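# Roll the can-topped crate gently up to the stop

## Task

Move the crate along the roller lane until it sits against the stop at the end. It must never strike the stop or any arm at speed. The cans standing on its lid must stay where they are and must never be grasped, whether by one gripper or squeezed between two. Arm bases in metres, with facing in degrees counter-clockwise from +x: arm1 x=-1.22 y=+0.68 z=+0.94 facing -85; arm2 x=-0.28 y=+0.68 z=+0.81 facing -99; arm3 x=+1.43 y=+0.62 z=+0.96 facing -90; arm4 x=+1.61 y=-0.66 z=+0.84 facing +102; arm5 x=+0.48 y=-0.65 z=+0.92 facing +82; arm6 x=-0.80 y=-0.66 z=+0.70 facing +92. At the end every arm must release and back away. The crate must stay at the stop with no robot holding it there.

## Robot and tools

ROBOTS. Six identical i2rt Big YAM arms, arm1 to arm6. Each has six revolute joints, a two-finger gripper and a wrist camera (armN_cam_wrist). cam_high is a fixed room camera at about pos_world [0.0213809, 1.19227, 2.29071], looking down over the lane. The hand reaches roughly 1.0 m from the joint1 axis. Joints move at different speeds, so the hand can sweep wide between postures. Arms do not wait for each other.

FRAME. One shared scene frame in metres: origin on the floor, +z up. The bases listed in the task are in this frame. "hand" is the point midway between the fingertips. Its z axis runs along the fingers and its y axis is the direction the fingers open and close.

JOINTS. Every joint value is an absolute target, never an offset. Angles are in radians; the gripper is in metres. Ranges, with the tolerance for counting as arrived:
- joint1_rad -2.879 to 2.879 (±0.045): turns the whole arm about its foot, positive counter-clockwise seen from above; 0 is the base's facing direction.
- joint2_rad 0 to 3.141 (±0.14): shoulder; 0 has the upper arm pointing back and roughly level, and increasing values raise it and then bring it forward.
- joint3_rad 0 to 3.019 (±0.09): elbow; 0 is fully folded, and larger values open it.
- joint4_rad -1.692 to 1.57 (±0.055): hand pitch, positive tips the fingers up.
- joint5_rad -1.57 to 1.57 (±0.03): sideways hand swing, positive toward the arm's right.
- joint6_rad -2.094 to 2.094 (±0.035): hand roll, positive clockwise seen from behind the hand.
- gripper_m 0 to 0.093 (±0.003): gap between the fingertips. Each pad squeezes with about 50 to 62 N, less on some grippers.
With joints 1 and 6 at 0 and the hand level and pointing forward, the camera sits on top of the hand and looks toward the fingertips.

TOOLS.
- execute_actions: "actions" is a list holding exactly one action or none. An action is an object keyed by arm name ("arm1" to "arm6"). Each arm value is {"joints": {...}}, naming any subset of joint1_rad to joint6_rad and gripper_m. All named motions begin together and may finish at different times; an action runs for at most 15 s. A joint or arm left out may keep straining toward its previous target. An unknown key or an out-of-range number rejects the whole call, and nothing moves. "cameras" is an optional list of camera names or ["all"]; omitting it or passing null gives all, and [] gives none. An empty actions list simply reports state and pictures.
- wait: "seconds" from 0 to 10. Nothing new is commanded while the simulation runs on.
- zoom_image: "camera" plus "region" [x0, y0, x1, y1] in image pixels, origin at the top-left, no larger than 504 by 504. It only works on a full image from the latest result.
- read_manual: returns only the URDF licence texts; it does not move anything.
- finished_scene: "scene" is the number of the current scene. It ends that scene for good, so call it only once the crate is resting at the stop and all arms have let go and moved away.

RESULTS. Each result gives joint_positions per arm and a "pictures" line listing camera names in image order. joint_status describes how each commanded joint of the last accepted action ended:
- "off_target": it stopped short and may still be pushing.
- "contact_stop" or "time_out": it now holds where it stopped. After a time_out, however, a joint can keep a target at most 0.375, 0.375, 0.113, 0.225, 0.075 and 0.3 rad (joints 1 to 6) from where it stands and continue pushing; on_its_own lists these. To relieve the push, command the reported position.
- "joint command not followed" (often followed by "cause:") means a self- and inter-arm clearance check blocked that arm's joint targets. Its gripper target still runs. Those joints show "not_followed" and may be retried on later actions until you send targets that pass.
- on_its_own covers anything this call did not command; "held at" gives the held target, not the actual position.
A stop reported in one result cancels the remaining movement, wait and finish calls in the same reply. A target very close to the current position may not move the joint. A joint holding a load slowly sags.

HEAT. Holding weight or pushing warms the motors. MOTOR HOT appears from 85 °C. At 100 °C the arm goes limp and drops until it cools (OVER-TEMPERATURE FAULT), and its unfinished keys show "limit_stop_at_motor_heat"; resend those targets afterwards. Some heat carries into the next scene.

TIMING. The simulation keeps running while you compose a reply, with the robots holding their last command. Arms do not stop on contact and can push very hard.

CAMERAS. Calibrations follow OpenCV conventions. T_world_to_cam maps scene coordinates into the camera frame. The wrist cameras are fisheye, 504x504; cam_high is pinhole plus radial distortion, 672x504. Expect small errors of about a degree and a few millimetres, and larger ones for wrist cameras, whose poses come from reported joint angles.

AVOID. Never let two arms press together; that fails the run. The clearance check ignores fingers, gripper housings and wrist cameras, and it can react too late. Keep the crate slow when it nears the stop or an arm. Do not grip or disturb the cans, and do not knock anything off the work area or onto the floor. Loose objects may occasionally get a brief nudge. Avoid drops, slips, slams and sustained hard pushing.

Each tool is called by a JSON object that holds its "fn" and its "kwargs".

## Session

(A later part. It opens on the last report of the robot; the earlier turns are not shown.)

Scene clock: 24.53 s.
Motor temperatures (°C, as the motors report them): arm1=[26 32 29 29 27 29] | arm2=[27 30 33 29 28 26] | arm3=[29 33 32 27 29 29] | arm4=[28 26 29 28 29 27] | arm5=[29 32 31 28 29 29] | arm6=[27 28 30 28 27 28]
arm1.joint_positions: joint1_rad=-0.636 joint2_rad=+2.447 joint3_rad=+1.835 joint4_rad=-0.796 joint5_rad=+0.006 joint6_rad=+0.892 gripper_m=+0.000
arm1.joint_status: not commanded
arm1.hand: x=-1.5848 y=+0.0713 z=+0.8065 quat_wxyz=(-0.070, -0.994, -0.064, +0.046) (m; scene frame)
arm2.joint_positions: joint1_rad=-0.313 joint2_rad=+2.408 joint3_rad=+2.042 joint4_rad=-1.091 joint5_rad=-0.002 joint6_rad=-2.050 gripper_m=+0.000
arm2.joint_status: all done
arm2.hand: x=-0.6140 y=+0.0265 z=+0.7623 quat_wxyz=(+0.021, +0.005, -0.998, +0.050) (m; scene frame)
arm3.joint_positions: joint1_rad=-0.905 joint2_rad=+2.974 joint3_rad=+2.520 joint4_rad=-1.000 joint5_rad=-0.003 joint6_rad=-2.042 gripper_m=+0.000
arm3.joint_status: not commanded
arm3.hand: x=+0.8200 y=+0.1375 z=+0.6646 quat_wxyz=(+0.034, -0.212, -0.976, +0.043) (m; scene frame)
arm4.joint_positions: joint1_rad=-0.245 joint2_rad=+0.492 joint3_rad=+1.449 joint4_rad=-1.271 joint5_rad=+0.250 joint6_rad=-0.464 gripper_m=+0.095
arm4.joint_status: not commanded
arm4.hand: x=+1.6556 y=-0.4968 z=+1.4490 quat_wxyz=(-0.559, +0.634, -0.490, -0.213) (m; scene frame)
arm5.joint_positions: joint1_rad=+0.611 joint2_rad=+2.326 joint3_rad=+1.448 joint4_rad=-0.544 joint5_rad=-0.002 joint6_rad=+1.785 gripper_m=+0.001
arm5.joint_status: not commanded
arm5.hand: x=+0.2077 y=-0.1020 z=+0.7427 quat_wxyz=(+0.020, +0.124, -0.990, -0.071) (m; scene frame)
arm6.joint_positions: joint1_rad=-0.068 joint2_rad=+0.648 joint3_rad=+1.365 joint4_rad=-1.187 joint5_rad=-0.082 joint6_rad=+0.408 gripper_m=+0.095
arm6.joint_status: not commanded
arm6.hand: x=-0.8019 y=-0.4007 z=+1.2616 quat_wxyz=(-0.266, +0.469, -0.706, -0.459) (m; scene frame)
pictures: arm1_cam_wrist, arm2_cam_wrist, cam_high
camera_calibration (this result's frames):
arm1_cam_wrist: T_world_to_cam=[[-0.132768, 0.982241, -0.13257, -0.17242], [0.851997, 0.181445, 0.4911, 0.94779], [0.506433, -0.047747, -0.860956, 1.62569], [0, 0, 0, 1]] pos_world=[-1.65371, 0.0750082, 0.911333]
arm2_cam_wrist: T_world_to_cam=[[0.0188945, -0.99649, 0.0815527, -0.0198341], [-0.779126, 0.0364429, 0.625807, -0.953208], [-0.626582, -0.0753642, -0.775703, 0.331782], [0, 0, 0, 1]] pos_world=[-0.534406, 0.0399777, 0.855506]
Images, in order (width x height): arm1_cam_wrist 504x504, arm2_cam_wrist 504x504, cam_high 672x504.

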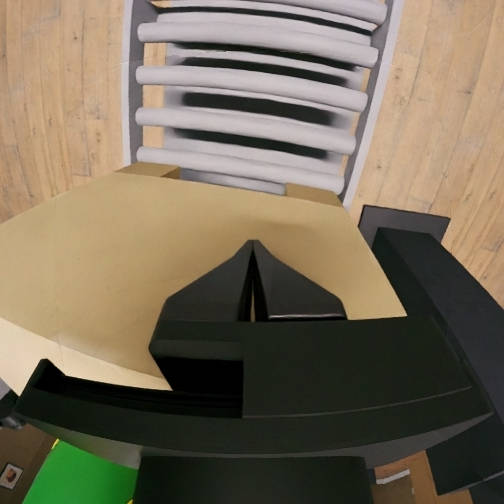

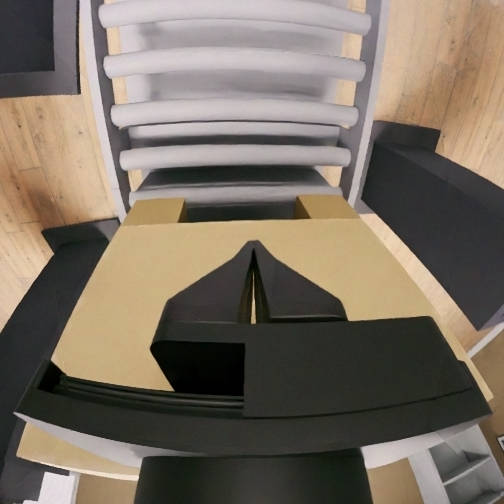

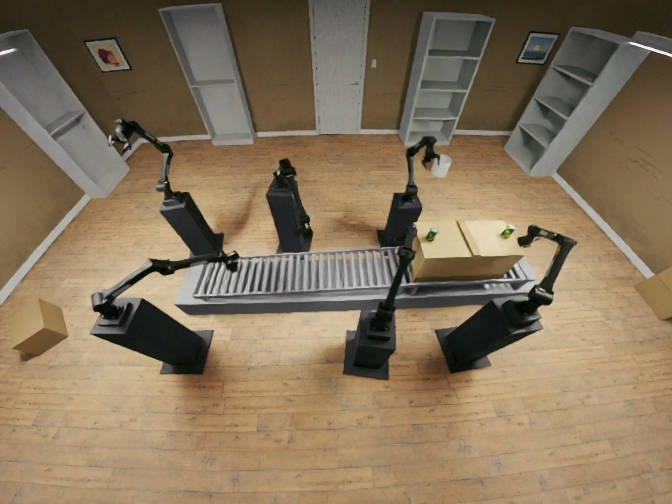

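{"fn": "execute_actions", "kwargs": {"actions": [{"arm2":{"joints":{"joint1_rad":-0.37}},"arm1":{"joints":{"joint1_rad":-0.55,"joint6_rad":1.05}}}], "cameras": []}}

{"fn": "execute_actions", "kwargs": {"actions": [{"arm2":{"joints":{"joint1_rad":-0.29}},"arm1":{"joints":{"joint1_rad":-0.46,"joint6_rad":1.15}}}], "cameras": []}}

{"fn": "execute_actions", "kwargs": {"actions": [{"arm2":{"joints":{"joint1_rad":-0.21,"joint6_rad":-1.93}},"arm1":{"joints":{"joint1_rad":-0.37,"joint6_rad":1.25}}}], "cameras": []}}

{"fn": "execute_actions", "kwargs": {"actions": [{"arm2":{"joints":{"joint1_rad":-0.13,"joint6_rad":-1.85}},"arm1":{"joints":{"joint1_rad":-0.29,"joint6_rad":1.33}}}], "cameras": ["arm1_cam_wrist","arm2_cam_wrist","arm6_cam_wrist"]}}

Scene clock: 26.77 s.
Motor temperatures (°C, as the motors report them): arm1=[26 32 29 29 27 29] | arm2=[27 31 33 29 28 26] | arm3=[29 34 33 27 29 29] | arm4=[28 26 29 28 29 27] | arm5=[29 32 31 28 29 29] | arm6=[27 28 30 28 27 28]
arm1.joint_positions: joint1_rad=-0.569 joint2_rad=+2.447 joint3_rad=+1.835 joint4_rad=-0.796 joint5_rad=+0.006 joint6_rad=+1.038 gripper_m=+0.000
arm1.joint_status: all done
arm1.hand: x=-1.5435 y=+0.0479 z=+0.8069 quat_wxyz=(-0.074, -0.996, -0.025, +0.039) (m; scene frame)
arm2.joint_positions: joint1_rad=-0.361 joint2_rad=+2.407 joint3_rad=+2.042 joint4_rad=-1.092 joint5_rad=-0.005 joint6_rad=-2.050 gripper_m=+0.000
arm2.joint_status: all done
arm2.hand: x=-0.6440 y=+0.0428 z=+0.7623 quat_wxyz=(+0.021, -0.018, -0.998, +0.050) (m; scene frame)
arm3.joint_positions: joint1_rad=-0.905 joint2_rad=+2.974 joint3_rad=+2.520 joint4_rad=-1.000 joint5_rad=-0.003 joint6_rad=-2.042 gripper_m=+0.000
arm3.joint_status: not commanded
arm3.hand: x=+0.8200 y=+0.1375 z=+0.6646 quat_wxyz=(+0.034, -0.212, -0.976, +0.043) (m; scene frame)
arm4.joint_positions: joint1_rad=-0.245 joint2_rad=+0.492 joint3_rad=+1.449 joint4_rad=-1.271 joint5_rad=+0.250 joint6_rad=-0.464 gripper_m=+0.095
arm4.joint_status: not commanded
arm4.hand: x=+1.6556 y=-0.4968 z=+1.4490 quat_wxyz=(-0.559, +0.634, -0.490, -0.213) (m; scene frame)
arm5.joint_positions: joint1_rad=+0.611 joint2_rad=+2.326 joint3_rad=+1.448 joint4_rad=-0.544 joint5_rad=-0.002 joint6_rad=+1.785 gripper_m=+0.001
arm5.joint_status: not commanded
arm5.hand: x=+0.2077 y=-0.1020 z=+0.7427 quat_wxyz=(+0.020, +0.124, -0.990, -0.071) (m; scene frame)
arm6.joint_positions: joint1_rad=-0.068 joint2_rad=+0.648 joint3_rad=+1.365 joint4_rad=-1.187 joint5_rad=-0.082 joint6_rad=+0.408 gripper_m=+0.095
arm6.joint_status: not commanded
arm6.hand: x=-0.8019 y=-0.4007 z=+1.2616 quat_wxyz=(-0.266, +0.469, -0.706, -0.459) (m; scene frame)
pictures: none
No camera images: the call's "cameras" was empty. Leave "cameras" out to get every camera's image.

Scene clock: 28.13 s.
Motor temperatures (°C, as the motors report them): arm1=[26 32 29 29 27 29] | arm2=[27 31 33 29 28 26] | arm3=[29 34 33 27 29 29] | arm4=[28 26 29 28 29 27] | arm5=[29 32 31 28 29 29] | arm6=[27 28 31 28 27 28]
arm1.joint_positions: joint1_rad=-0.470 joint2_rad=+2.447 joint3_rad=+1.835 joint4_rad=-0.796 joint5_rad=+0.004 joint6_rad=+1.138 gripper_m=+0.000
arm1.joint_status: all done
arm1.hand: x=-1.4792 y=+0.0181 z=+0.8076 quat_wxyz=(-0.079, -0.996, -0.025, +0.031) (m; scene frame)
arm2.joint_positions: joint1_rad=-0.263 joint2_rad=+2.407 joint3_rad=+2.042 joint4_rad=-1.094 joint5_rad=-0.010 joint6_rad=-2.040 gripper_m=+0.000
arm2.joint_status: all done
arm2.hand: x=-0.5791 y=+0.0107 z=+0.7630 quat_wxyz=(+0.016, +0.026, -0.998, +0.052) (m; scene frame)
arm3.joint_positions: joint1_rad=-0.905 joint2_rad=+2.974 joint3_rad=+2.520 joint4_rad=-1.000 joint5_rad=-0.003 joint6_rad=-2.042 gripper_m=+0.000
arm3.joint_status: not commanded
arm3.hand: x=+0.8200 y=+0.1375 z=+0.6646 quat_wxyz=(+0.034, -0.212, -0.976, +0.043) (m; scene frame)
arm4.joint_positions: joint1_rad=-0.245 joint2_rad=+0.492 joint3_rad=+1.449 joint4_rad=-1.271 joint5_rad=+0.250 joint6_rad=-0.464 gripper_m=+0.095
arm4.joint_status: not commanded
arm4.hand: x=+1.6556 y=-0.4968 z=+1.4490 quat_wxyz=(-0.559, +0.634, -0.490, -0.213) (m; scene frame)
arm5.joint_positions: joint1_rad=+0.611 joint2_rad=+2.326 joint3_rad=+1.448 joint4_rad=-0.544 joint5_rad=-0.002 joint6_rad=+1.785 gripper_m=+0.001
arm5.joint_status: not commanded
arm5.hand: x=+0.2077 y=-0.1020 z=+0.7427 quat_wxyz=(+0.020, +0.124, -0.990, -0.071) (m; scene frame)
arm6.joint_positions: joint1_rad=-0.068 joint2_rad=+0.648 joint3_rad=+1.365 joint4_rad=-1.187 joint5_rad=-0.082 joint6_rad=+0.408 gripper_m=+0.095
arm6.joint_status: not commanded
arm6.hand: x=-0.8019 y=-0.4007 z=+1.2616 quat_wxyz=(-0.266, +0.469, -0.706, -0.459) (m; scene frame)
pictures: none
No camera images: the call's "cameras" was empty. Leave "cameras" out to get every camera's image.

Scene clock: 29.53 s.
Motor temperatures (°C, as the motors report them): arm1=[26 32 29 29 27 29] | arm2=[27 31 33 29 28 26] | arm3=[29 34 33 27 29 29] | arm4=[28 26 29 28 29 27] | arm5=[29 32 31 28 29 29] | arm6=[27 28 31 28 27 28]
arm1.joint_positions: joint1_rad=-0.386 joint2_rad=+2.447 joint3_rad=+1.835 joint4_rad=-0.796 joint5_rad=+0.006 joint6_rad=+1.237 gripper_m=+0.000
arm1.joint_status: all done
arm1.hand: x=-1.4235 y=-0.0016 z=+0.8081 quat_wxyz=(-0.081, -0.996, -0.018, +0.025) (m; scene frame)
arm2.joint_positions: joint1_rad=-0.185 joint2_rad=+2.407 joint3_rad=+2.042 joint4_rad=-1.094 joint5_rad=-0.010 joint6_rad=-1.924 gripper_m=+0.000
arm2.joint_status: all done
arm2.hand: x=-0.5259 y=-0.0105 z=+0.7636 quat_wxyz=(+0.011, +0.007, -0.998, +0.054) (m; scene frame)
arm3.joint_positions: joint1_rad=-0.905 joint2_rad=+2.974 joint3_rad=+2.520 joint4_rad=-1.000 joint5_rad=-0.003 joint6_rad=-2.042 gripper_m=+0.000
arm3.joint_status: not commanded
arm3.hand: x=+0.8200 y=+0.1375 z=+0.6646 quat_wxyz=(+0.034, -0.212, -0.976, +0.043) (m; scene frame)
arm4.joint_positions: joint1_rad=-0.245 joint2_rad=+0.492 joint3_rad=+1.449 joint4_rad=-1.271 joint5_rad=+0.250 joint6_rad=-0.464 gripper_m=+0.095
arm4.joint_status: not commanded
arm4.hand: x=+1.6556 y=-0.4968 z=+1.4490 quat_wxyz=(-0.559, +0.634, -0.490, -0.213) (m; scene frame)
arm5.joint_positions: joint1_rad=+0.611 joint2_rad=+2.326 joint3_rad=+1.448 joint4_rad=-0.544 joint5_rad=-0.002 joint6_rad=+1.785 gripper_m=+0.001
arm5.joint_status: not commanded
arm5.hand: x=+0.2077 y=-0.1020 z=+0.7427 quat_wxyz=(+0.020, +0.124, -0.990, -0.071) (m; scene frame)
arm6.joint_positions: joint1_rad=-0.068 joint2_rad=+0.648 joint3_rad=+1.365 joint4_rad=-1.187 joint5_rad=-0.082 joint6_rad=+0.408 gripper_m=+0.095
arm6.joint_status: not commanded
arm6.hand: x=-0.8019 y=-0.4007 z=+1.2616 quat_wxyz=(-0.266, +0.469, -0.706, -0.459) (m; scene frame)
pictures: none
No camera images: the call's "cameras" was empty. Leave "cameras" out to get every camera's image.

Scene clock: 30.90 s.
Motor temperatures (°C, as the motors report them): arm1=[26 32 29 29 27 29] | arm2=[27 31 33 29 28 26] | arm3=[29 34 33 27 29 29] | arm4=[28 26 29 28 29 27] | arm5=[29 32 31 28 29 29] | arm6=[27 28 31 28 27 28]
arm1.joint_positions: joint1_rad=-0.303 joint2_rad=+2.447 joint3_rad=+1.835 joint4_rad=-0.796 joint5_rad=+0.005 joint6_rad=+1.317 gripper_m=+0.000
arm1.joint_status: all done
arm1.hand: x=-1.3669 y=-0.0166 z=+0.8086 quat_wxyz=(-0.083, -0.996, -0.019, +0.018) (m; scene frame)
arm2.joint_positions: joint1_rad=-0.105 joint2_rad=+2.406 joint3_rad=+2.042 joint4_rad=-1.094 joint5_rad=-0.009 joint6_rad=-1.845 gripper_m=+0.000
arm2.joint_status: all done
arm2.hand: x=-0.4704 y=-0.0276 z=+0.7643 quat_wxyz=(+0.006, +0.007, -0.998, +0.055) (m; scene frame)
arm3.joint_positions: joint1_rad=-0.905 joint2_rad=+2.974 joint3_rad=+2.520 joint4_rad=-1.000 joint5_rad=-0.003 joint6_rad=-2.042 gripper_m=+0.000
arm3.joint_status: not commanded
arm3.hand: x=+0.8200 y=+0.1375 z=+0.6646 quat_wxyz=(+0.034, -0.212, -0.976, +0.043) (m; scene frame)
arm4.joint_positions: joint1_rad=-0.245 joint2_rad=+0.492 joint3_rad=+1.449 joint4_rad=-1.271 joint5_rad=+0.250 joint6_rad=-0.464 gripper_m=+0.095
arm4.joint_status: not commanded
arm4.hand: x=+1.6556 y=-0.4968 z=+1.4490 quat_wxyz=(-0.559, +0.634, -0.490, -0.213) (m; scene frame)
arm5.joint_positions: joint1_rad=+0.611 joint2_rad=+2.326 joint3_rad=+1.448 joint4_rad=-0.544 joint5_rad=-0.002 joint6_rad=+1.785 gripper_m=+0.001
arm5.joint_status: not commanded
arm5.hand: x=+0.2077 y=-0.1020 z=+0.7427 quat_wxyz=(+0.020, +0.124, -0.990, -0.071) (m; scene frame)
arm6.joint_positions: joint1_rad=-0.068 joint2_rad=+0.648 joint3_rad=+1.365 joint4_rad=-1.187 joint5_rad=-0.082 joint6_rad=+0.408 gripper_m=+0.095
arm6.joint_status: not commanded
arm6.hand: x=-0.8019 y=-0.4007 z=+1.2616 quat_wxyz=(-0.266, +0.469, -0.706, -0.459) (m; scene frame)
pictures: arm1_cam_wrist, arm2_cam_wrist, arm6_cam_wrist
camera_calibration (this result's frames):
arm1_cam_wrist: T_world_to_cam=[[-0.0386209, 0.985567, -0.164819, 0.0979486], [0.832175, 0.123031, 0.540692, 0.708863], [0.553166, -0.116277, -0.824916, 1.5466], [0, 0, 0, 1]] pos_world=[-1.44164, -0.00391419, 0.908681]
arm2_cam_wrist: T_world_to_cam=[[0.0210301, -0.995662, 0.090638, -0.0825645], [-0.797561, 0.0379599, 0.602043, -0.831119], [-0.602872, -0.0849503, -0.793302, 0.44358], [0, 0, 0, 1]] pos_world=[-0.393709, -0.0129749, 0.859746]
Images, in order (width x height): arm1_cam_wrist 504x504, arm2_cam_wrist 504x504, arm6_cam_wrist 504x504.

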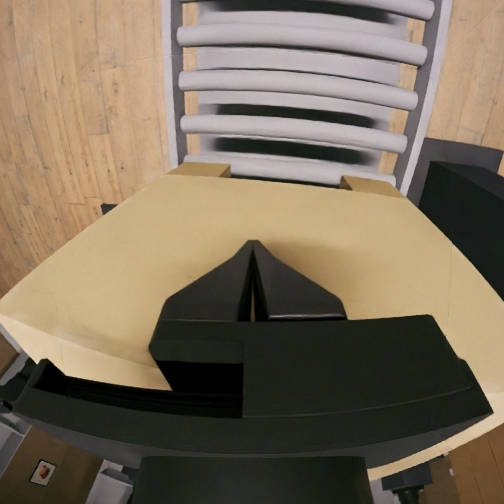

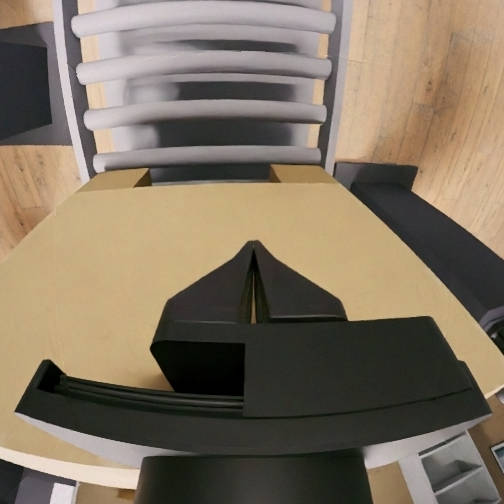

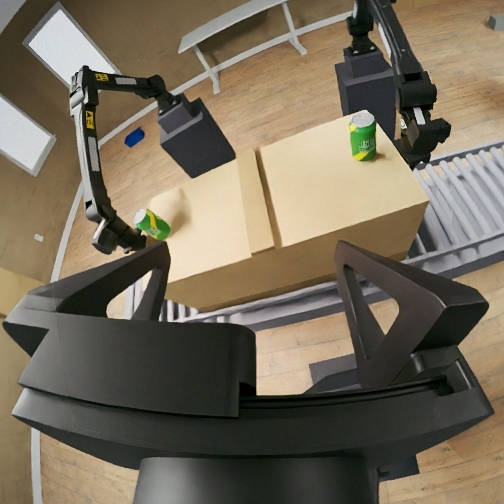

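{"fn": "execute_actions", "kwargs": {"actions": [{"arm2":{"joints":{"joint1_rad":-0.01,"joint6_rad":-1.72}},"arm1":{"joints":{"joint1_rad":-0.17,"joint6_rad":1.47,"joint2_rad":2.52}}}], "cameras": []}}

{"fn": "execute_actions", "kwargs": {"actions": [{"arm2":{"joints":{"joint1_rad":0.12,"joint6_rad":-1.59}},"arm1":{"joints":{"joint1_rad":-0.035,"joint6_rad":1.6}}}], "cameras": []}}

{"fn": "execute_actions", "kwargs": {"actions": [{"arm2":{"joints":{"joint1_rad":0.25,"joint6_rad":-1.46}},"arm1":{"joints":{"joint1_rad":0.1,"joint6_rad":1.74}}}], "cameras": []}}

{"fn": "execute_actions", "kwargs": {"actions": [{"arm2":{"joints":{"joint1_rad":0.38,"joint6_rad":-1.33}},"arm1":{"joints":{"joint1_rad":0.24,"joint6_rad":1.88}}}], "cameras": ["arm1_cam_wrist","arm2_cam_wrist","arm6_cam_wrist","cam_high"]}}

Scene clock: 33.43 s.
Motor temperatures (°C, as the motors report them): arm1=[26 32 29 29 27 29] | arm2=[27 31 33 29 28 26] | arm3=[29 34 33 27 29 29] | arm4=[28 26 29 28 29 27] | arm5=[29 32 31 28 29 29] | arm6=[27 28 31 28 27 28]
arm1.joint_positions: joint1_rad=-0.178 joint2_rad=+2.490 joint3_rad=+1.835 joint4_rad=-0.796 joint5_rad=+0.004 joint6_rad=+1.469 gripper_m=+0.000
arm1.joint_status: all done
arm1.hand: x=-1.2777 y=-0.0182 z=+0.7798 quat_wxyz=(-0.064, -0.998, -0.006, +0.005) (m; scene frame)
arm2.joint_positions: joint1_rad=+0.020 joint2_rad=+2.406 joint3_rad=+2.042 joint4_rad=-1.094 joint5_rad=-0.009 joint6_rad=-1.705 gripper_m=+0.000
arm2.joint_status: all done
arm2.hand: x=-0.3803 y=-0.0456 z=+0.7655 quat_wxyz=(-0.001, +0.000, -0.998, +0.056) (m; scene frame)
arm3.joint_positions: joint1_rad=-0.905 joint2_rad=+2.974 joint3_rad=+2.520 joint4_rad=-1.000 joint5_rad=-0.003 joint6_rad=-2.042 gripper_m=+0.000
arm3.joint_status: not commanded
arm3.hand: x=+0.8200 y=+0.1375 z=+0.6646 quat_wxyz=(+0.034, -0.212, -0.976, +0.043) (m; scene frame)
arm4.joint_positions: joint1_rad=-0.245 joint2_rad=+0.492 joint3_rad=+1.449 joint4_rad=-1.271 joint5_rad=+0.250 joint6_rad=-0.464 gripper_m=+0.095
arm4.joint_status: not commanded
arm4.hand: x=+1.6556 y=-0.4968 z=+1.4490 quat_wxyz=(-0.559, +0.634, -0.490, -0.213) (m; scene frame)
arm5.joint_positions: joint1_rad=+0.611 joint2_rad=+2.326 joint3_rad=+1.448 joint4_rad=-0.544 joint5_rad=-0.002 joint6_rad=+1.785 gripper_m=+0.001
arm5.joint_status: not commanded
arm5.hand: x=+0.2077 y=-0.1020 z=+0.7427 quat_wxyz=(+0.020, +0.124, -0.990, -0.071) (m; scene frame)
arm6.joint_positions: joint1_rad=-0.068 joint2_rad=+0.648 joint3_rad=+1.365 joint4_rad=-1.187 joint5_rad=-0.082 joint6_rad=+0.408 gripper_m=+0.095
arm6.joint_status: not commanded
arm6.hand: x=-0.8019 y=-0.4007 z=+1.2616 quat_wxyz=(-0.266, +0.469, -0.706, -0.459) (m; scene frame)
pictures: none
No camera images: the call's "cameras" was empty. Leave "cameras" out to get every camera's image.

Scene clock: 35.63 s.
Motor temperatures (°C, as the motors report them): arm1=[26 32 29 29 27 29] | arm2=[27 31 34 29 28 26] | arm3=[29 35 34 27 29 29] | arm4=[28 26 29 28 29 27] | arm5=[29 32 31 28 29 29] | arm6=[27 28 31 28 27 28]
arm1.joint_positions: joint1_rad=-0.049 joint2_rad=+2.490 joint3_rad=+1.835 joint4_rad=-0.798 joint5_rad=+0.005 joint6_rad=+1.599 gripper_m=+0.000
arm1.joint_status: all done
arm1.hand: x=-1.1879 y=-0.0200 z=+0.7801 quat_wxyz=(-0.063, -0.998, -0.005, -0.002) (m; scene frame)
arm2.joint_positions: joint1_rad=+0.142 joint2_rad=+2.405 joint3_rad=+2.042 joint4_rad=-1.094 joint5_rad=-0.007 joint6_rad=-1.577 gripper_m=+0.000
arm2.joint_status: all done
arm2.hand: x=-0.2918 y=-0.0522 z=+0.7665 quat_wxyz=(-0.007, -0.004, -0.998, +0.056) (m; scene frame)
arm3.joint_positions: joint1_rad=-0.905 joint2_rad=+2.974 joint3_rad=+2.520 joint4_rad=-1.000 joint5_rad=-0.003 joint6_rad=-2.042 gripper_m=+0.000
arm3.joint_status: not commanded
arm3.hand: x=+0.8200 y=+0.1375 z=+0.6646 quat_wxyz=(+0.034, -0.212, -0.976, +0.043) (m; scene frame)
arm4.joint_positions: joint1_rad=-0.245 joint2_rad=+0.492 joint3_rad=+1.449 joint4_rad=-1.271 joint5_rad=+0.250 joint6_rad=-0.464 gripper_m=+0.095
arm4.joint_status: not commanded
arm4.hand: x=+1.6556 y=-0.4968 z=+1.4490 quat_wxyz=(-0.559, +0.634, -0.490, -0.213) (m; scene frame)
arm5.joint_positions: joint1_rad=+0.611 joint2_rad=+2.326 joint3_rad=+1.448 joint4_rad=-0.544 joint5_rad=-0.002 joint6_rad=+1.785 gripper_m=+0.001
arm5.joint_status: not commanded
arm5.hand: x=+0.2077 y=-0.1020 z=+0.7427 quat_wxyz=(+0.020, +0.124, -0.990, -0.071) (m; scene frame)
arm6.joint_positions: joint1_rad=-0.068 joint2_rad=+0.648 joint3_rad=+1.365 joint4_rad=-1.187 joint5_rad=-0.082 joint6_rad=+0.408 gripper_m=+0.095
arm6.joint_status: not commanded
arm6.hand: x=-0.8019 y=-0.4007 z=+1.2616 quat_wxyz=(-0.266, +0.469, -0.706, -0.459) (m; scene frame)
pictures: none
No camera images: the call's "cameras" was empty. Leave "cameras" out to get every camera's image.

Scene clock: 37.77 s.
Motor temperatures (°C, as the motors report them): arm1=[26 32 29 29 27 29] | arm2=[27 31 34 29 28 26] | arm3=[29 35 34 27 29 29] | arm4=[28 26 29 28 29 27] | arm5=[29 32 31 28 29 29] | arm6=[27 28 31 28 27 28]
arm1.joint_positions: joint1_rad=+0.109 joint2_rad=+2.490 joint3_rad=+1.835 joint4_rad=-0.800 joint5_rad=+0.002 joint6_rad=+1.730 gripper_m=+0.000
arm1.joint_status: all done
arm1.hand: x=-1.0784 y=-0.0065 z=+0.7805 quat_wxyz=(-0.061, -0.998, -0.019, -0.012) (m; scene frame)
arm2.joint_positions: joint1_rad=+0.353 joint2_rad=+2.380 joint3_rad=+2.048 joint4_rad=-1.086 joint5_rad=-0.038 joint6_rad=-1.452 gripper_m=+0.000
arm2.joint_status: joint1_rad off_target (ended at +0.353, target +0.250); the others done
arm2.hand: x=-0.1314 y=-0.0447 z=+0.7885 quat_wxyz=(-0.035, +0.041, -0.996, +0.071) (m; scene frame)
arm3.joint_positions: joint1_rad=-0.905 joint2_rad=+2.974 joint3_rad=+2.520 joint4_rad=-1.000 joint5_rad=-0.003 joint6_rad=-2.042 gripper_m=+0.000
arm3.joint_status: not commanded
arm3.hand: x=+0.8200 y=+0.1375 z=+0.6646 quat_wxyz=(+0.034, -0.212, -0.976, +0.043) (m; scene frame)
arm4.joint_positions: joint1_rad=-0.245 joint2_rad=+0.492 joint3_rad=+1.449 joint4_rad=-1.271 joint5_rad=+0.250 joint6_rad=-0.464 gripper_m=+0.095
arm4.joint_status: not commanded
arm4.hand: x=+1.6556 y=-0.4968 z=+1.4490 quat_wxyz=(-0.559, +0.634, -0.490, -0.213) (m; scene frame)
arm5.joint_positions: joint1_rad=+0.611 joint2_rad=+2.326 joint3_rad=+1.448 joint4_rad=-0.544 joint5_rad=-0.002 joint6_rad=+1.785 gripper_m=+0.001
arm5.joint_status: not commanded
arm5.hand: x=+0.2077 y=-0.1020 z=+0.7427 quat_wxyz=(+0.020, +0.124, -0.990, -0.071) (m; scene frame)
arm6.joint_positions: joint1_rad=-0.068 joint2_rad=+0.648 joint3_rad=+1.365 joint4_rad=-1.187 joint5_rad=-0.082 joint6_rad=+0.408 gripper_m=+0.095
arm6.joint_status: not commanded
arm6.hand: x=-0.8019 y=-0.4007 z=+1.2616 quat_wxyz=(-0.266, +0.469, -0.706, -0.459) (m; scene frame)
pictures: none
No camera images: the call's "cameras" was empty. Leave "cameras" out to get every camera's image.

Scene clock: 39.33 s.
Motor temperatures (°C, as the motors report them): arm1=[26 32 29 29 27 29] | arm2=[27 31 34 29 28 26] | arm3=[29 35 34 27 29 29] | arm4=[28 26 29 28 29 27] | arm5=[29 33 31 28 29 29] | arm6=[27 28 31 28 27 28]
arm1.joint_positions: joint1_rad=+0.235 joint2_rad=+2.490 joint3_rad=+1.835 joint4_rad=-0.801 joint5_rad=+0.003 joint6_rad=+1.870 gripper_m=+0.000
arm1.joint_status: all done
arm1.hand: x=-0.9942 y=+0.0159 z=+0.7808 quat_wxyz=(-0.060, -0.998, -0.012, -0.019) (m; scene frame)
arm2.joint_positions: joint1_rad=+0.471 joint2_rad=+2.377 joint3_rad=+2.060 joint4_rad=-1.073 joint5_rad=-0.045 joint6_rad=-1.339 gripper_m=+0.000
arm2.joint_status: joint1_rad off_target (ended at +0.471, target +0.380); the others done
arm2.hand: x=-0.0430 y=-0.0290 z=+0.7967 quat_wxyz=(-0.050, +0.044, -0.995, +0.080) (m; scene frame)
arm3.joint_positions: joint1_rad=-0.905 joint2_rad=+2.974 joint3_rad=+2.520 joint4_rad=-1.000 joint5_rad=-0.003 joint6_rad=-2.042 gripper_m=+0.000
arm3.joint_status: not commanded
arm3.hand: x=+0.8200 y=+0.1375 z=+0.6646 quat_wxyz=(+0.034, -0.212, -0.976, +0.043) (m; scene frame)
arm4.joint_positions: joint1_rad=-0.245 joint2_rad=+0.492 joint3_rad=+1.449 joint4_rad=-1.271 joint5_rad=+0.250 joint6_rad=-0.464 gripper_m=+0.095
arm4.joint_status: not commanded
arm4.hand: x=+1.6556 y=-0.4968 z=+1.4490 quat_wxyz=(-0.559, +0.634, -0.490, -0.213) (m; scene frame)
arm5.joint_positions: joint1_rad=+0.611 joint2_rad=+2.326 joint3_rad=+1.448 joint4_rad=-0.544 joint5_rad=-0.002 joint6_rad=+1.785 gripper_m=+0.001
arm5.joint_status: not commanded
arm5.hand: x=+0.2077 y=-0.1020 z=+0.7427 quat_wxyz=(+0.020, +0.124, -0.990, -0.071) (m; scene frame)
arm6.joint_positions: joint1_rad=-0.068 joint2_rad=+0.648 joint3_rad=+1.365 joint4_rad=-1.187 joint5_rad=-0.082 joint6_rad=+0.408 gripper_m=+0.095
arm6.joint_status: not commanded
arm6.hand: x=-0.8019 y=-0.4007 z=+1.2616 quat_wxyz=(-0.266, +0.469, -0.706, -0.459) (m; scene frame)
pictures: arm1_cam_wrist, arm2_cam_wrist, arm6_cam_wrist, cam_high
camera_calibration (this result's frames):
arm1_cam_wrist: T_world_to_cam=[[-0.0197227, 0.99265, -0.1194, 0.0589556], [0.790054, 0.0886607, 0.606593, 0.316904], [0.61272, -0.0823688, -0.785996, 1.34955], [0, 0, 0, 1]] pos_world=[-1.0761, 0.0245413, 0.875545]
arm2_cam_wrist: T_world_to_cam=[[0.0878084, -0.985448, 0.145538, -0.136399], [-0.859881, -0.00122661, 0.510492, -0.440577], [-0.502885, -0.169971, -0.847476, 0.771828], [0, 0, 0, 1]] pos_world=[0.0212739, -0.00376643, 0.898868]
Images, in order (width x height): arm1_cam_wrist 504x504, arm2_cam_wrist 504x504, arm6_cam_wrist 504x504, cam_high 672x504.

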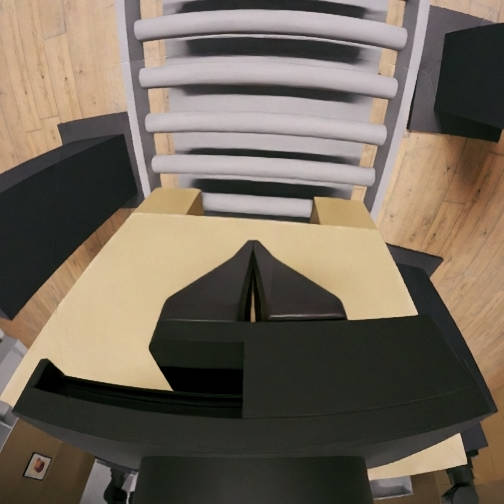

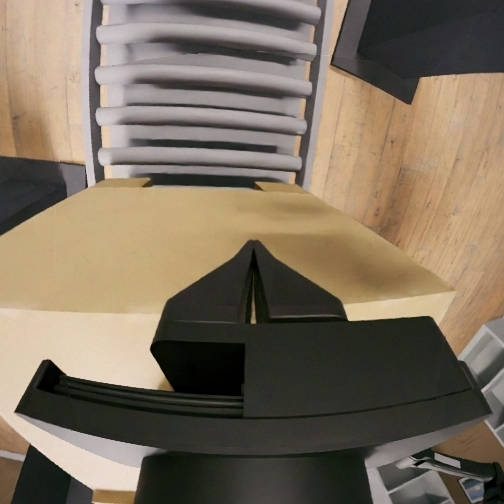

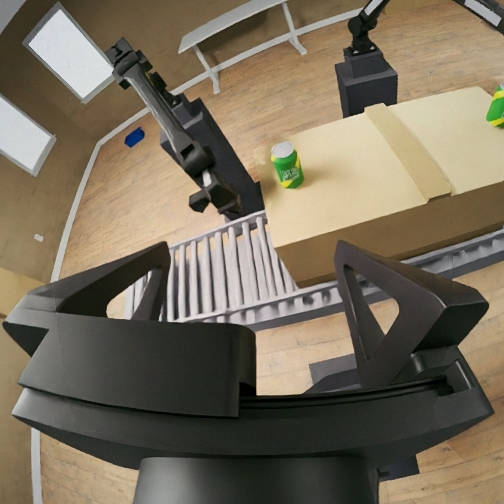

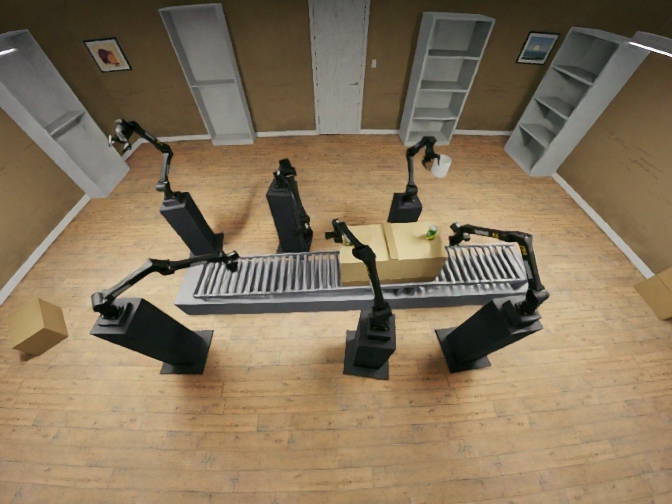

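{"fn": "execute_actions", "kwargs": {"actions": [{"arm2":{"joints":{"joint1_rad":0.44,"joint2_rad":2.36,"joint3_rad":1.84,"joint4_rad":-1.03,"joint6_rad":-1.2}},"arm1":{"joints":{"joint1_rad":0,"joint2_rad":1.5}}}], "cameras": []}}

{"fn": "execute_actions", "kwargs": {"actions": [{"arm2":{"joints":{"joint1_rad":0.53,"joint2_rad":2.26,"joint3_rad":1.64,"joint4_rad":-0.97,"joint6_rad":-1.11}}}], "cameras": []}}

{"fn": "execute_actions", "kwargs": {"actions": [{"arm5":{"joints":{"joint1_rad":0.75,"joint2_rad":2.564,"joint3_rad":1.88,"joint4_rad":-0.756,"joint6_rad":2.05}}}], "cameras": ["arm5_cam_wrist","arm2_cam_wrist","cam_high"]}}

Scene clock: 42.47 s.
Motor temperatures (°C, as the motors report them): arm1=[26 32 30 29 27 29] | arm2=[27 31 33 29 28 26] | arm3=[29 35 34 27 29 29] | arm4=[28 26 29 28 29 27] | arm5=[29 33 31 28 29 29] | arm6=[27 28 31 28 27 28]
arm1.joint_positions: joint1_rad=+0.002 joint2_rad=+1.493 joint3_rad=+1.834 joint4_rad=-0.800 joint5_rad=+0.001 joint6_rad=+1.871 gripper_m=+0.000
arm1.joint_status: all done
arm1.hand: x=-1.1612 y=+0.0437 z=+1.4823 quat_wxyz=(-0.521, -0.842, +0.090, -0.105) (m; scene frame)
arm2.joint_positions: joint1_rad=+0.501 joint2_rad=+2.309 joint3_rad=+1.895 joint4_rad=-1.009 joint5_rad=-0.030 joint6_rad=-1.214 gripper_m=+0.000
arm2.joint_status: joint1_rad time_out (moved +0.030 of -0.031); the others done
arm2.on_its_own: joint1_rad reads +0.501 and still pushes toward +0.440 since a time_out
arm2.hand: x=-0.0366 y=+0.0120 z=+0.7821 quat_wxyz=(-0.043, -0.004, -0.997, +0.063) (m; scene frame)
arm3.joint_positions: joint1_rad=-0.905 joint2_rad=+2.974 joint3_rad=+2.520 joint4_rad=-1.000 joint5_rad=-0.003 joint6_rad=-2.042 gripper_m=+0.000
arm3.joint_status: not commanded
arm3.hand: x=+0.8200 y=+0.1375 z=+0.6646 quat_wxyz=(+0.034, -0.212, -0.976, +0.043) (m; scene frame)
arm4.joint_positions: joint1_rad=-0.245 joint2_rad=+0.492 joint3_rad=+1.449 joint4_rad=-1.271 joint5_rad=+0.250 joint6_rad=-0.464 gripper_m=+0.095
arm4.joint_status: not commanded
arm4.hand: x=+1.6556 y=-0.4968 z=+1.4490 quat_wxyz=(-0.559, +0.634, -0.490, -0.213) (m; scene frame)
arm5.joint_positions: joint1_rad=+0.611 joint2_rad=+2.326 joint3_rad=+1.448 joint4_rad=-0.544 joint5_rad=-0.002 joint6_rad=+1.785 gripper_m=+0.001
arm5.joint_status: not commanded
arm5.hand: x=+0.2077 y=-0.1020 z=+0.7427 quat_wxyz=(+0.020, +0.124, -0.990, -0.071) (m; scene frame)
arm6.joint_positions: joint1_rad=-0.068 joint2_rad=+0.648 joint3_rad=+1.365 joint4_rad=-1.187 joint5_rad=-0.082 joint6_rad=+0.408 gripper_m=+0.095
arm6.joint_status: not commanded
arm6.hand: x=-0.8019 y=-0.4007 z=+1.2616 quat_wxyz=(-0.266, +0.469, -0.706, -0.459) (m; scene frame)
pictures: none
No camera images: the call's "cameras" was empty. Leave "cameras" out to get every camera's image.

not run: a stop came earlier in this reply.

not run: a stop came earlier in this reply.

{"fn": "execute_actions", "kwargs": {"actions": [{"arm2":{"joints":{"joint1_rad":0.55,"joint2_rad":2.27,"joint3_rad":1.66,"joint4_rad":-0.97,"joint6_rad":-1.11}}}], "cameras": ["arm2_cam_wrist"]}}

{"fn": "execute_actions", "kwargs": {"actions": [{"arm5":{"joints":{"joint1_rad":0.72,"joint2_rad":2.564,"joint3_rad":1.88,"joint4_rad":-0.756,"joint6_rad":2.05}}}], "cameras": ["arm5_cam_wrist","arm2_cam_wrist","cam_high"]}}

Scene clock: 43.90 s.
Motor temperatures (°C, as the motors report them): arm1=[26 32 30 29 27 29] | arm2=[27 31 33 29 28 26] | arm3=[29 35 34 27 29 29] | arm4=[28 26 29 28 29 27] | arm5=[29 33 31 28 29 29] | arm6=[27 28 31 28 27 28]
arm1.joint_positions: joint1_rad=+0.002 joint2_rad=+1.493 joint3_rad=+1.834 joint4_rad=-0.800 joint5_rad=+0.001 joint6_rad=+1.871 gripper_m=+0.000
arm1.joint_status: not commanded
arm1.hand: x=-1.1612 y=+0.0437 z=+1.4823 quat_wxyz=(-0.521, -0.842, +0.090, -0.105) (m; scene frame)
arm2.joint_positions: joint1_rad=+0.596 joint2_rad=+2.261 joint3_rad=+1.672 joint4_rad=-0.957 joint5_rad=-0.017 joint6_rad=-1.111 gripper_m=+0.000
arm2.joint_status: joint1_rad off_target (ended at +0.596, target +0.550); the others done
arm2.hand: x=-0.0078 y=+0.1041 z=+0.7356 quat_wxyz=(-0.017, -0.009, -1.000, +0.006) (m; scene frame)
arm3.joint_positions: joint1_rad=-0.905 joint2_rad=+2.974 joint3_rad=+2.520 joint4_rad=-1.000 joint5_rad=-0.003 joint6_rad=-2.042 gripper_m=+0.000
arm3.joint_status: not commanded
arm3.hand: x=+0.8200 y=+0.1375 z=+0.6646 quat_wxyz=(+0.034, -0.212, -0.976, +0.043) (m; scene frame)
arm4.joint_positions: joint1_rad=-0.245 joint2_rad=+0.492 joint3_rad=+1.449 joint4_rad=-1.271 joint5_rad=+0.250 joint6_rad=-0.464 gripper_m=+0.095
arm4.joint_status: not commanded
arm4.hand: x=+1.6556 y=-0.4968 z=+1.4490 quat_wxyz=(-0.559, +0.634, -0.490, -0.213) (m; scene frame)
arm5.joint_positions: joint1_rad=+0.611 joint2_rad=+2.326 joint3_rad=+1.448 joint4_rad=-0.544 joint5_rad=-0.002 joint6_rad=+1.785 gripper_m=+0.001
arm5.joint_status: not commanded
arm5.hand: x=+0.2077 y=-0.1020 z=+0.7427 quat_wxyz=(+0.020, +0.124, -0.990, -0.071) (m; scene frame)
arm6.joint_positions: joint1_rad=-0.068 joint2_rad=+0.648 joint3_rad=+1.365 joint4_rad=-1.187 joint5_rad=-0.082 joint6_rad=+0.408 gripper_m=+0.095
arm6.joint_status: not commanded
arm6.hand: x=-0.8019 y=-0.4007 z=+1.2616 quat_wxyz=(-0.266, +0.469, -0.706, -0.459) (m; scene frame)
pictures: arm2_cam_wrist
camera_calibration (this result's frames):
arm2_cam_wrist: T_world_to_cam=[[-0.0113952, -0.999917, -0.00607632, 0.112799], [-0.824829, 0.00596437, 0.565351, -0.419772], [-0.565268, 0.0114542, -0.824828, 0.724356], [0, 0, 0, 1]] pos_world=[0.0645008, 0.106996, 0.835473]
Images, in order (width x height): arm2_cam_wrist 504x504.

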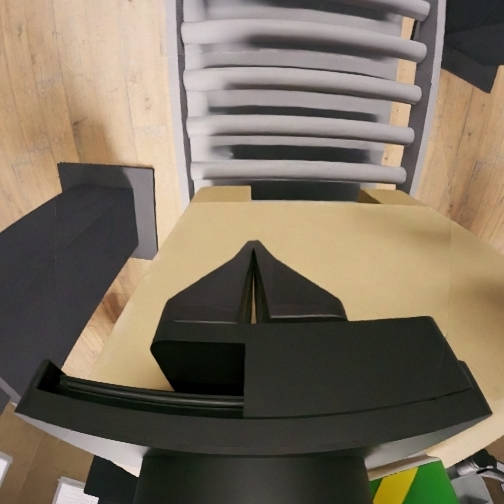

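Scene clock: 45.40 s.
Motor temperatures (°C, as the motors report them): arm1=[26 32 30 29 27 29] | arm2=[27 31 33 29 28 26] | arm3=[29 35 34 27 29 29] | arm4=[28 26 29 28 29 27] | arm5=[29 33 31 28 29 29] | arm6=[27 28 31 28 27 28]
arm1.joint_positions: joint1_rad=+0.002 joint2_rad=+1.493 joint3_rad=+1.834 joint4_rad=-0.800 joint5_rad=+0.001 joint6_rad=+1.871 gripper_m=+0.000
arm1.joint_status: not commanded
arm1.hand: x=-1.1612 y=+0.0437 z=+1.4823 quat_wxyz=(-0.521, -0.842, +0.090, -0.105) (m; scene frame)
arm2.joint_positions: joint1_rad=+0.596 joint2_rad=+2.261 joint3_rad=+1.672 joint4_rad=-0.957 joint5_rad=-0.017 joint6_rad=-1.111 gripper_m=+0.000
arm2.joint_status: not commanded
arm2.hand: x=-0.0078 y=+0.1041 z=+0.7356 quat_wxyz=(-0.017, -0.009, -1.000, +0.006) (m; scene frame)
arm3.joint_positions: joint1_rad=-0.905 joint2_rad=+2.974 joint3_rad=+2.520 joint4_rad=-1.000 joint5_rad=-0.003 joint6_rad=-2.042 gripper_m=+0.000
arm3.joint_status: not commanded
arm3.hand: x=+0.8200 y=+0.1375 z=+0.6646 quat_wxyz=(+0.034, -0.212, -0.976, +0.043) (m; scene frame)
arm4.joint_positions: joint1_rad=-0.245 joint2_rad=+0.492 joint3_rad=+1.449 joint4_rad=-1.271 joint5_rad=+0.250 joint6_rad=-0.464 gripper_m=+0.095
arm4.joint_status: not commanded
arm4.hand: x=+1.6556 y=-0.4968 z=+1.4490 quat_wxyz=(-0.559, +0.634, -0.490, -0.213) (m; scene frame)
arm5.joint_positions: joint1_rad=+0.728 joint2_rad=+2.562 joint3_rad=+1.860 joint4_rad=-0.741 joint5_rad=+0.000 joint6_rad=+2.034 gripper_m=+0.001
arm5.joint_status: all done
arm5.hand: x=+0.0985 y=-0.0647 z=+0.7089 quat_wxyz=(+0.026, +0.058, -0.996, -0.056) (m; scene frame)
arm6.joint_positions: joint1_rad=-0.068 joint2_rad=+0.648 joint3_rad=+1.365 joint4_rad=-1.187 joint5_rad=-0.082 joint6_rad=+0.408 gripper_m=+0.095
arm6.joint_status: not commanded
arm6.hand: x=-0.8019 y=-0.4007 z=+1.2616 quat_wxyz=(-0.266, +0.469, -0.706, -0.459) (m; scene frame)
pictures: arm2_cam_wrist, arm5_cam_wrist, cam_high
camera_calibration (this result's frames):
arm2_cam_wrist: T_world_to_cam=[[-0.0113952, -0.999917, -0.00607632, 0.112799], [-0.824829, 0.00596437, 0.565351, -0.419772], [-0.565268, 0.0114542, -0.824828, 0.724356], [0, 0, 0, 1]] pos_world=[0.0645008, 0.106996, 0.835473]
arm5_cam_wrist: T_world_to_cam=[[0.110306, -0.987006, -0.116837, 0.00544773], [-0.774473, -0.159034, 0.61229, -0.362136], [-0.622916, 0.0229479, -0.781952, 0.744249], [0, 0, 0, 1]] pos_world=[0.182539, -0.069294, 0.804336]
Images, in order (width x height): arm2_cam_wrist 504x504, arm5_cam_wrist 504x504, cam_high 672x504.

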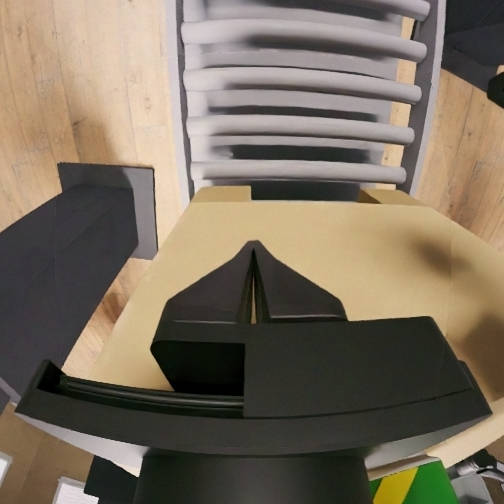

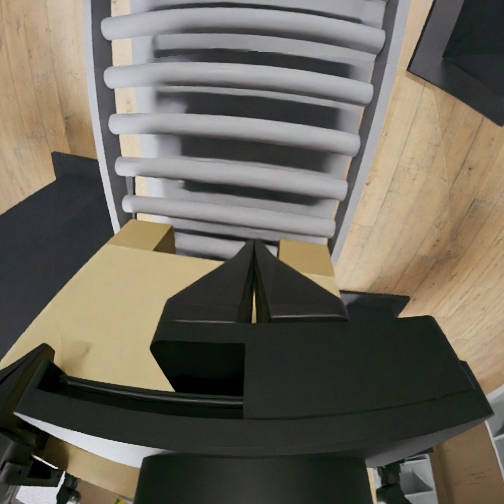

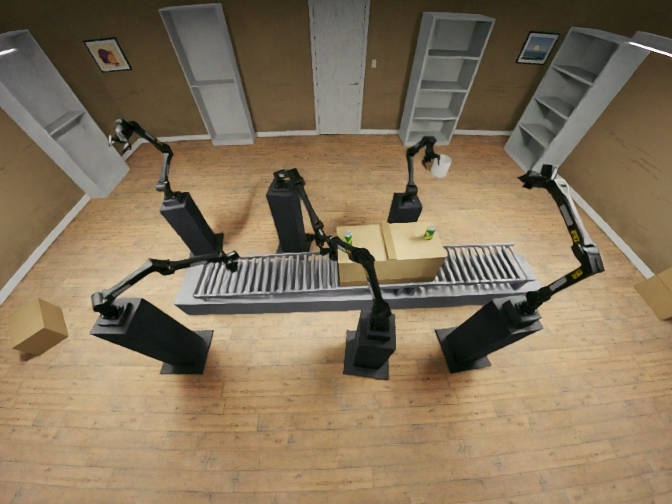

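{"fn": "execute_actions", "kwargs": {"actions": [{"arm2":{"joints":{"joint1_rad":0.61}},"arm5":{"joints":{"joint1_rad":0.80}}}], "cameras": []}}

{"fn": "execute_actions", "kwargs": {"actions": [{"arm2":{"joints":{"joint1_rad":0.68}}}], "cameras": []}}

{"fn": "execute_actions", "kwargs": {"actions": [{"arm2":{"joints":{"joint1_rad":0.78}}}], "cameras": ["arm5_cam_wrist"]}}

Scene clock: 47.03 s.
Motor temperatures (°C, as the motors report them): arm1=[26 32 30 29 27 29] | arm2=[27 31 33 29 28 26] | arm3=[29 36 34 27 29 29] | arm4=[28 26 29 28 29 27] | arm5=[29 33 31 28 29 29] | arm6=[27 28 31 28 27 28]
arm1.joint_positions: joint1_rad=+0.002 joint2_rad=+1.493 joint3_rad=+1.834 joint4_rad=-0.800 joint5_rad=+0.001 joint6_rad=+1.871 gripper_m=+0.000
arm1.joint_status: not commanded
arm1.hand: x=-1.1612 y=+0.0437 z=+1.4823 quat_wxyz=(-0.521, -0.842, +0.090, -0.105) (m; scene frame)
arm2.joint_positions: joint1_rad=+0.655 joint2_rad=+2.261 joint3_rad=+1.671 joint4_rad=-0.953 joint5_rad=-0.017 joint6_rad=-1.094 gripper_m=+0.000
arm2.joint_status: all done
arm2.hand: x=+0.0261 y=+0.1208 z=+0.7357 quat_wxyz=(-0.018, +0.012, -1.000, +0.007) (m; scene frame)
arm3.joint_positions: joint1_rad=-0.905 joint2_rad=+2.974 joint3_rad=+2.520 joint4_rad=-1.000 joint5_rad=-0.003 joint6_rad=-2.042 gripper_m=+0.000
arm3.joint_status: not commanded
arm3.hand: x=+0.8200 y=+0.1375 z=+0.6646 quat_wxyz=(+0.034, -0.212, -0.976, +0.043) (m; scene frame)
arm4.joint_positions: joint1_rad=-0.245 joint2_rad=+0.492 joint3_rad=+1.449 joint4_rad=-1.271 joint5_rad=+0.250 joint6_rad=-0.464 gripper_m=+0.095
arm4.joint_status: not commanded
arm4.hand: x=+1.6556 y=-0.4968 z=+1.4490 quat_wxyz=(-0.559, +0.634, -0.490, -0.213) (m; scene frame)
arm5.joint_positions: joint1_rad=+0.809 joint2_rad=+2.562 joint3_rad=+1.860 joint4_rad=-0.741 joint5_rad=+0.000 joint6_rad=+2.035 gripper_m=+0.001
arm5.joint_status: all done
arm5.hand: x=+0.0524 y=-0.0977 z=+0.7083 quat_wxyz=(+0.028, +0.099, -0.993, -0.054) (m; scene frame)
arm6.joint_positions: joint1_rad=-0.068 joint2_rad=+0.648 joint3_rad=+1.365 joint4_rad=-1.187 joint5_rad=-0.082 joint6_rad=+0.408 gripper_m=+0.095
arm6.joint_status: not commanded
arm6.hand: x=-0.8019 y=-0.4007 z=+1.2616 quat_wxyz=(-0.266, +0.469, -0.706, -0.459) (m; scene frame)
pictures: none
No camera images: the call's "cameras" was empty. Leave "cameras" out to get every camera's image.

Scene clock: 48.20 s.
Motor temperatures (°C, as the motors report them): arm1=[26 32 30 29 27 29] | arm2=[27 31 33 29 28 26] | arm3=[29 36 34 27 29 29] | arm4=[28 26 29 28 29 27] | arm5=[29 33 31 28 29 29] | arm6=[27 28 31 28 27 28]
arm1.joint_positions: joint1_rad=+0.002 joint2_rad=+1.493 joint3_rad=+1.834 joint4_rad=-0.800 joint5_rad=+0.001 joint6_rad=+1.871 gripper_m=+0.000
arm1.joint_status: not commanded
arm1.hand: x=-1.1612 y=+0.0437 z=+1.4823 quat_wxyz=(-0.521, -0.842, +0.090, -0.105) (m; scene frame)
arm2.joint_positions: joint1_rad=+0.724 joint2_rad=+2.261 joint3_rad=+1.669 joint4_rad=-0.950 joint5_rad=-0.017 joint6_rad=-1.094 gripper_m=+0.000
arm2.joint_status: all done
arm2.hand: x=+0.0638 y=+0.1437 z=+0.7353 quat_wxyz=(-0.018, +0.046, -0.999, +0.007) (m; scene frame)
arm3.joint_positions: joint1_rad=-0.905 joint2_rad=+2.974 joint3_rad=+2.520 joint4_rad=-1.000 joint5_rad=-0.003 joint6_rad=-2.042 gripper_m=+0.000
arm3.joint_status: not commanded
arm3.hand: x=+0.8200 y=+0.1375 z=+0.6646 quat_wxyz=(+0.034, -0.212, -0.976, +0.043) (m; scene frame)
arm4.joint_positions: joint1_rad=-0.245 joint2_rad=+0.492 joint3_rad=+1.449 joint4_rad=-1.271 joint5_rad=+0.250 joint6_rad=-0.464 gripper_m=+0.095
arm4.joint_status: not commanded
arm4.hand: x=+1.6556 y=-0.4968 z=+1.4490 quat_wxyz=(-0.559, +0.634, -0.490, -0.213) (m; scene frame)
arm5.joint_positions: joint1_rad=+0.804 joint2_rad=+2.562 joint3_rad=+1.860 joint4_rad=-0.744 joint5_rad=+0.002 joint6_rad=+2.038 gripper_m=+0.001
arm5.joint_status: not commanded
arm5.hand: x=+0.0559 y=-0.0959 z=+0.7082 quat_wxyz=(+0.026, +0.095, -0.994, -0.054) (m; scene frame)
arm6.joint_positions: joint1_rad=-0.068 joint2_rad=+0.648 joint3_rad=+1.365 joint4_rad=-1.187 joint5_rad=-0.082 joint6_rad=+0.408 gripper_m=+0.095
arm6.joint_status: not commanded
arm6.hand: x=-0.8019 y=-0.4007 z=+1.2616 quat_wxyz=(-0.266, +0.469, -0.706, -0.459) (m; scene frame)
pictures: none
No camera images: the call's "cameras" was empty. Leave "cameras" out to get every camera's image.

Scene clock: 49.40 s.
Motor temperatures (°C, as the motors report them): arm1=[26 32 30 29 27 29] | arm2=[27 31 32 29 28 26] | arm3=[29 36 34 27 29 29] | arm4=[28 26 29 28 29 27] | arm5=[29 33 32 28 29 29] | arm6=[27 28 31 28 27 28]
arm1.joint_positions: joint1_rad=+0.002 joint2_rad=+1.493 joint3_rad=+1.834 joint4_rad=-0.800 joint5_rad=+0.001 joint6_rad=+1.871 gripper_m=+0.000
arm1.joint_status: not commanded
arm1.hand: x=-1.1612 y=+0.0437 z=+1.4823 quat_wxyz=(-0.521, -0.842, +0.090, -0.105) (m; scene frame)
arm2.joint_positions: joint1_rad=+0.794 joint2_rad=+2.262 joint3_rad=+1.663 joint4_rad=-0.958 joint5_rad=-0.008 joint6_rad=-1.096 gripper_m=+0.000
arm2.joint_status: all done
arm2.hand: x=+0.0967 y=+0.1725 z=+0.7334 quat_wxyz=(-0.011, +0.082, -0.997, +0.003) (m; scene frame)
arm3.joint_positions: joint1_rad=-0.905 joint2_rad=+2.974 joint3_rad=+2.520 joint4_rad=-1.000 joint5_rad=-0.003 joint6_rad=-2.042 gripper_m=+0.000
arm3.joint_status: not commanded
arm3.hand: x=+0.8200 y=+0.1375 z=+0.6646 quat_wxyz=(+0.034, -0.212, -0.976, +0.043) (m; scene frame)
arm4.joint_positions: joint1_rad=-0.245 joint2_rad=+0.492 joint3_rad=+1.449 joint4_rad=-1.271 joint5_rad=+0.250 joint6_rad=-0.464 gripper_m=+0.095
arm4.joint_status: not commanded
arm4.hand: x=+1.6556 y=-0.4968 z=+1.4490 quat_wxyz=(-0.559, +0.634, -0.490, -0.213) (m; scene frame)
arm5.joint_positions: joint1_rad=+0.759 joint2_rad=+2.562 joint3_rad=+1.853 joint4_rad=-0.761 joint5_rad=+0.010 joint6_rad=+2.056 gripper_m=+0.001
arm5.joint_status: not commanded
arm5.hand: x=+0.0867 y=-0.0827 z=+0.7060 quat_wxyz=(+0.016, +0.063, -0.997, -0.046) (m; scene frame)
arm6.joint_positions: joint1_rad=-0.068 joint2_rad=+0.648 joint3_rad=+1.365 joint4_rad=-1.187 joint5_rad=-0.082 joint6_rad=+0.408 gripper_m=+0.095
arm6.joint_status: not commanded
arm6.hand: x=-0.8019 y=-0.4007 z=+1.2616 quat_wxyz=(-0.266, +0.469, -0.706, -0.459) (m; scene frame)
pictures: arm5_cam_wrist
camera_calibration (this result's frames):
arm5_cam_wrist: T_world_to_cam=[[0.121121, -0.987918, -0.0966839, -0.0266059], [-0.786402, -0.154936, 0.597969, -0.360852], [-0.605725, 0.00360563, -0.795666, 0.741631], [0, 0, 0, 1]] pos_world=[0.168672, -0.0848674, 0.803297]
Images, in order (width x height): arm5_cam_wrist 504x504.

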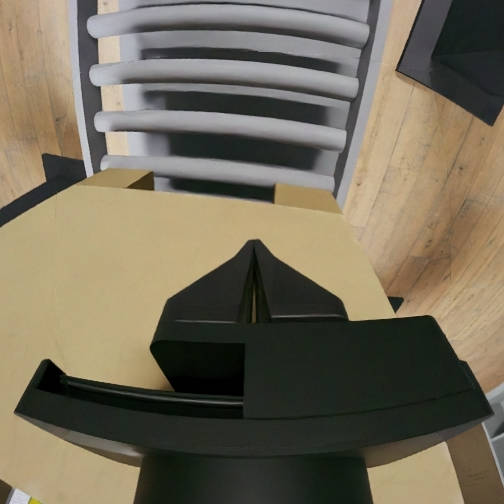

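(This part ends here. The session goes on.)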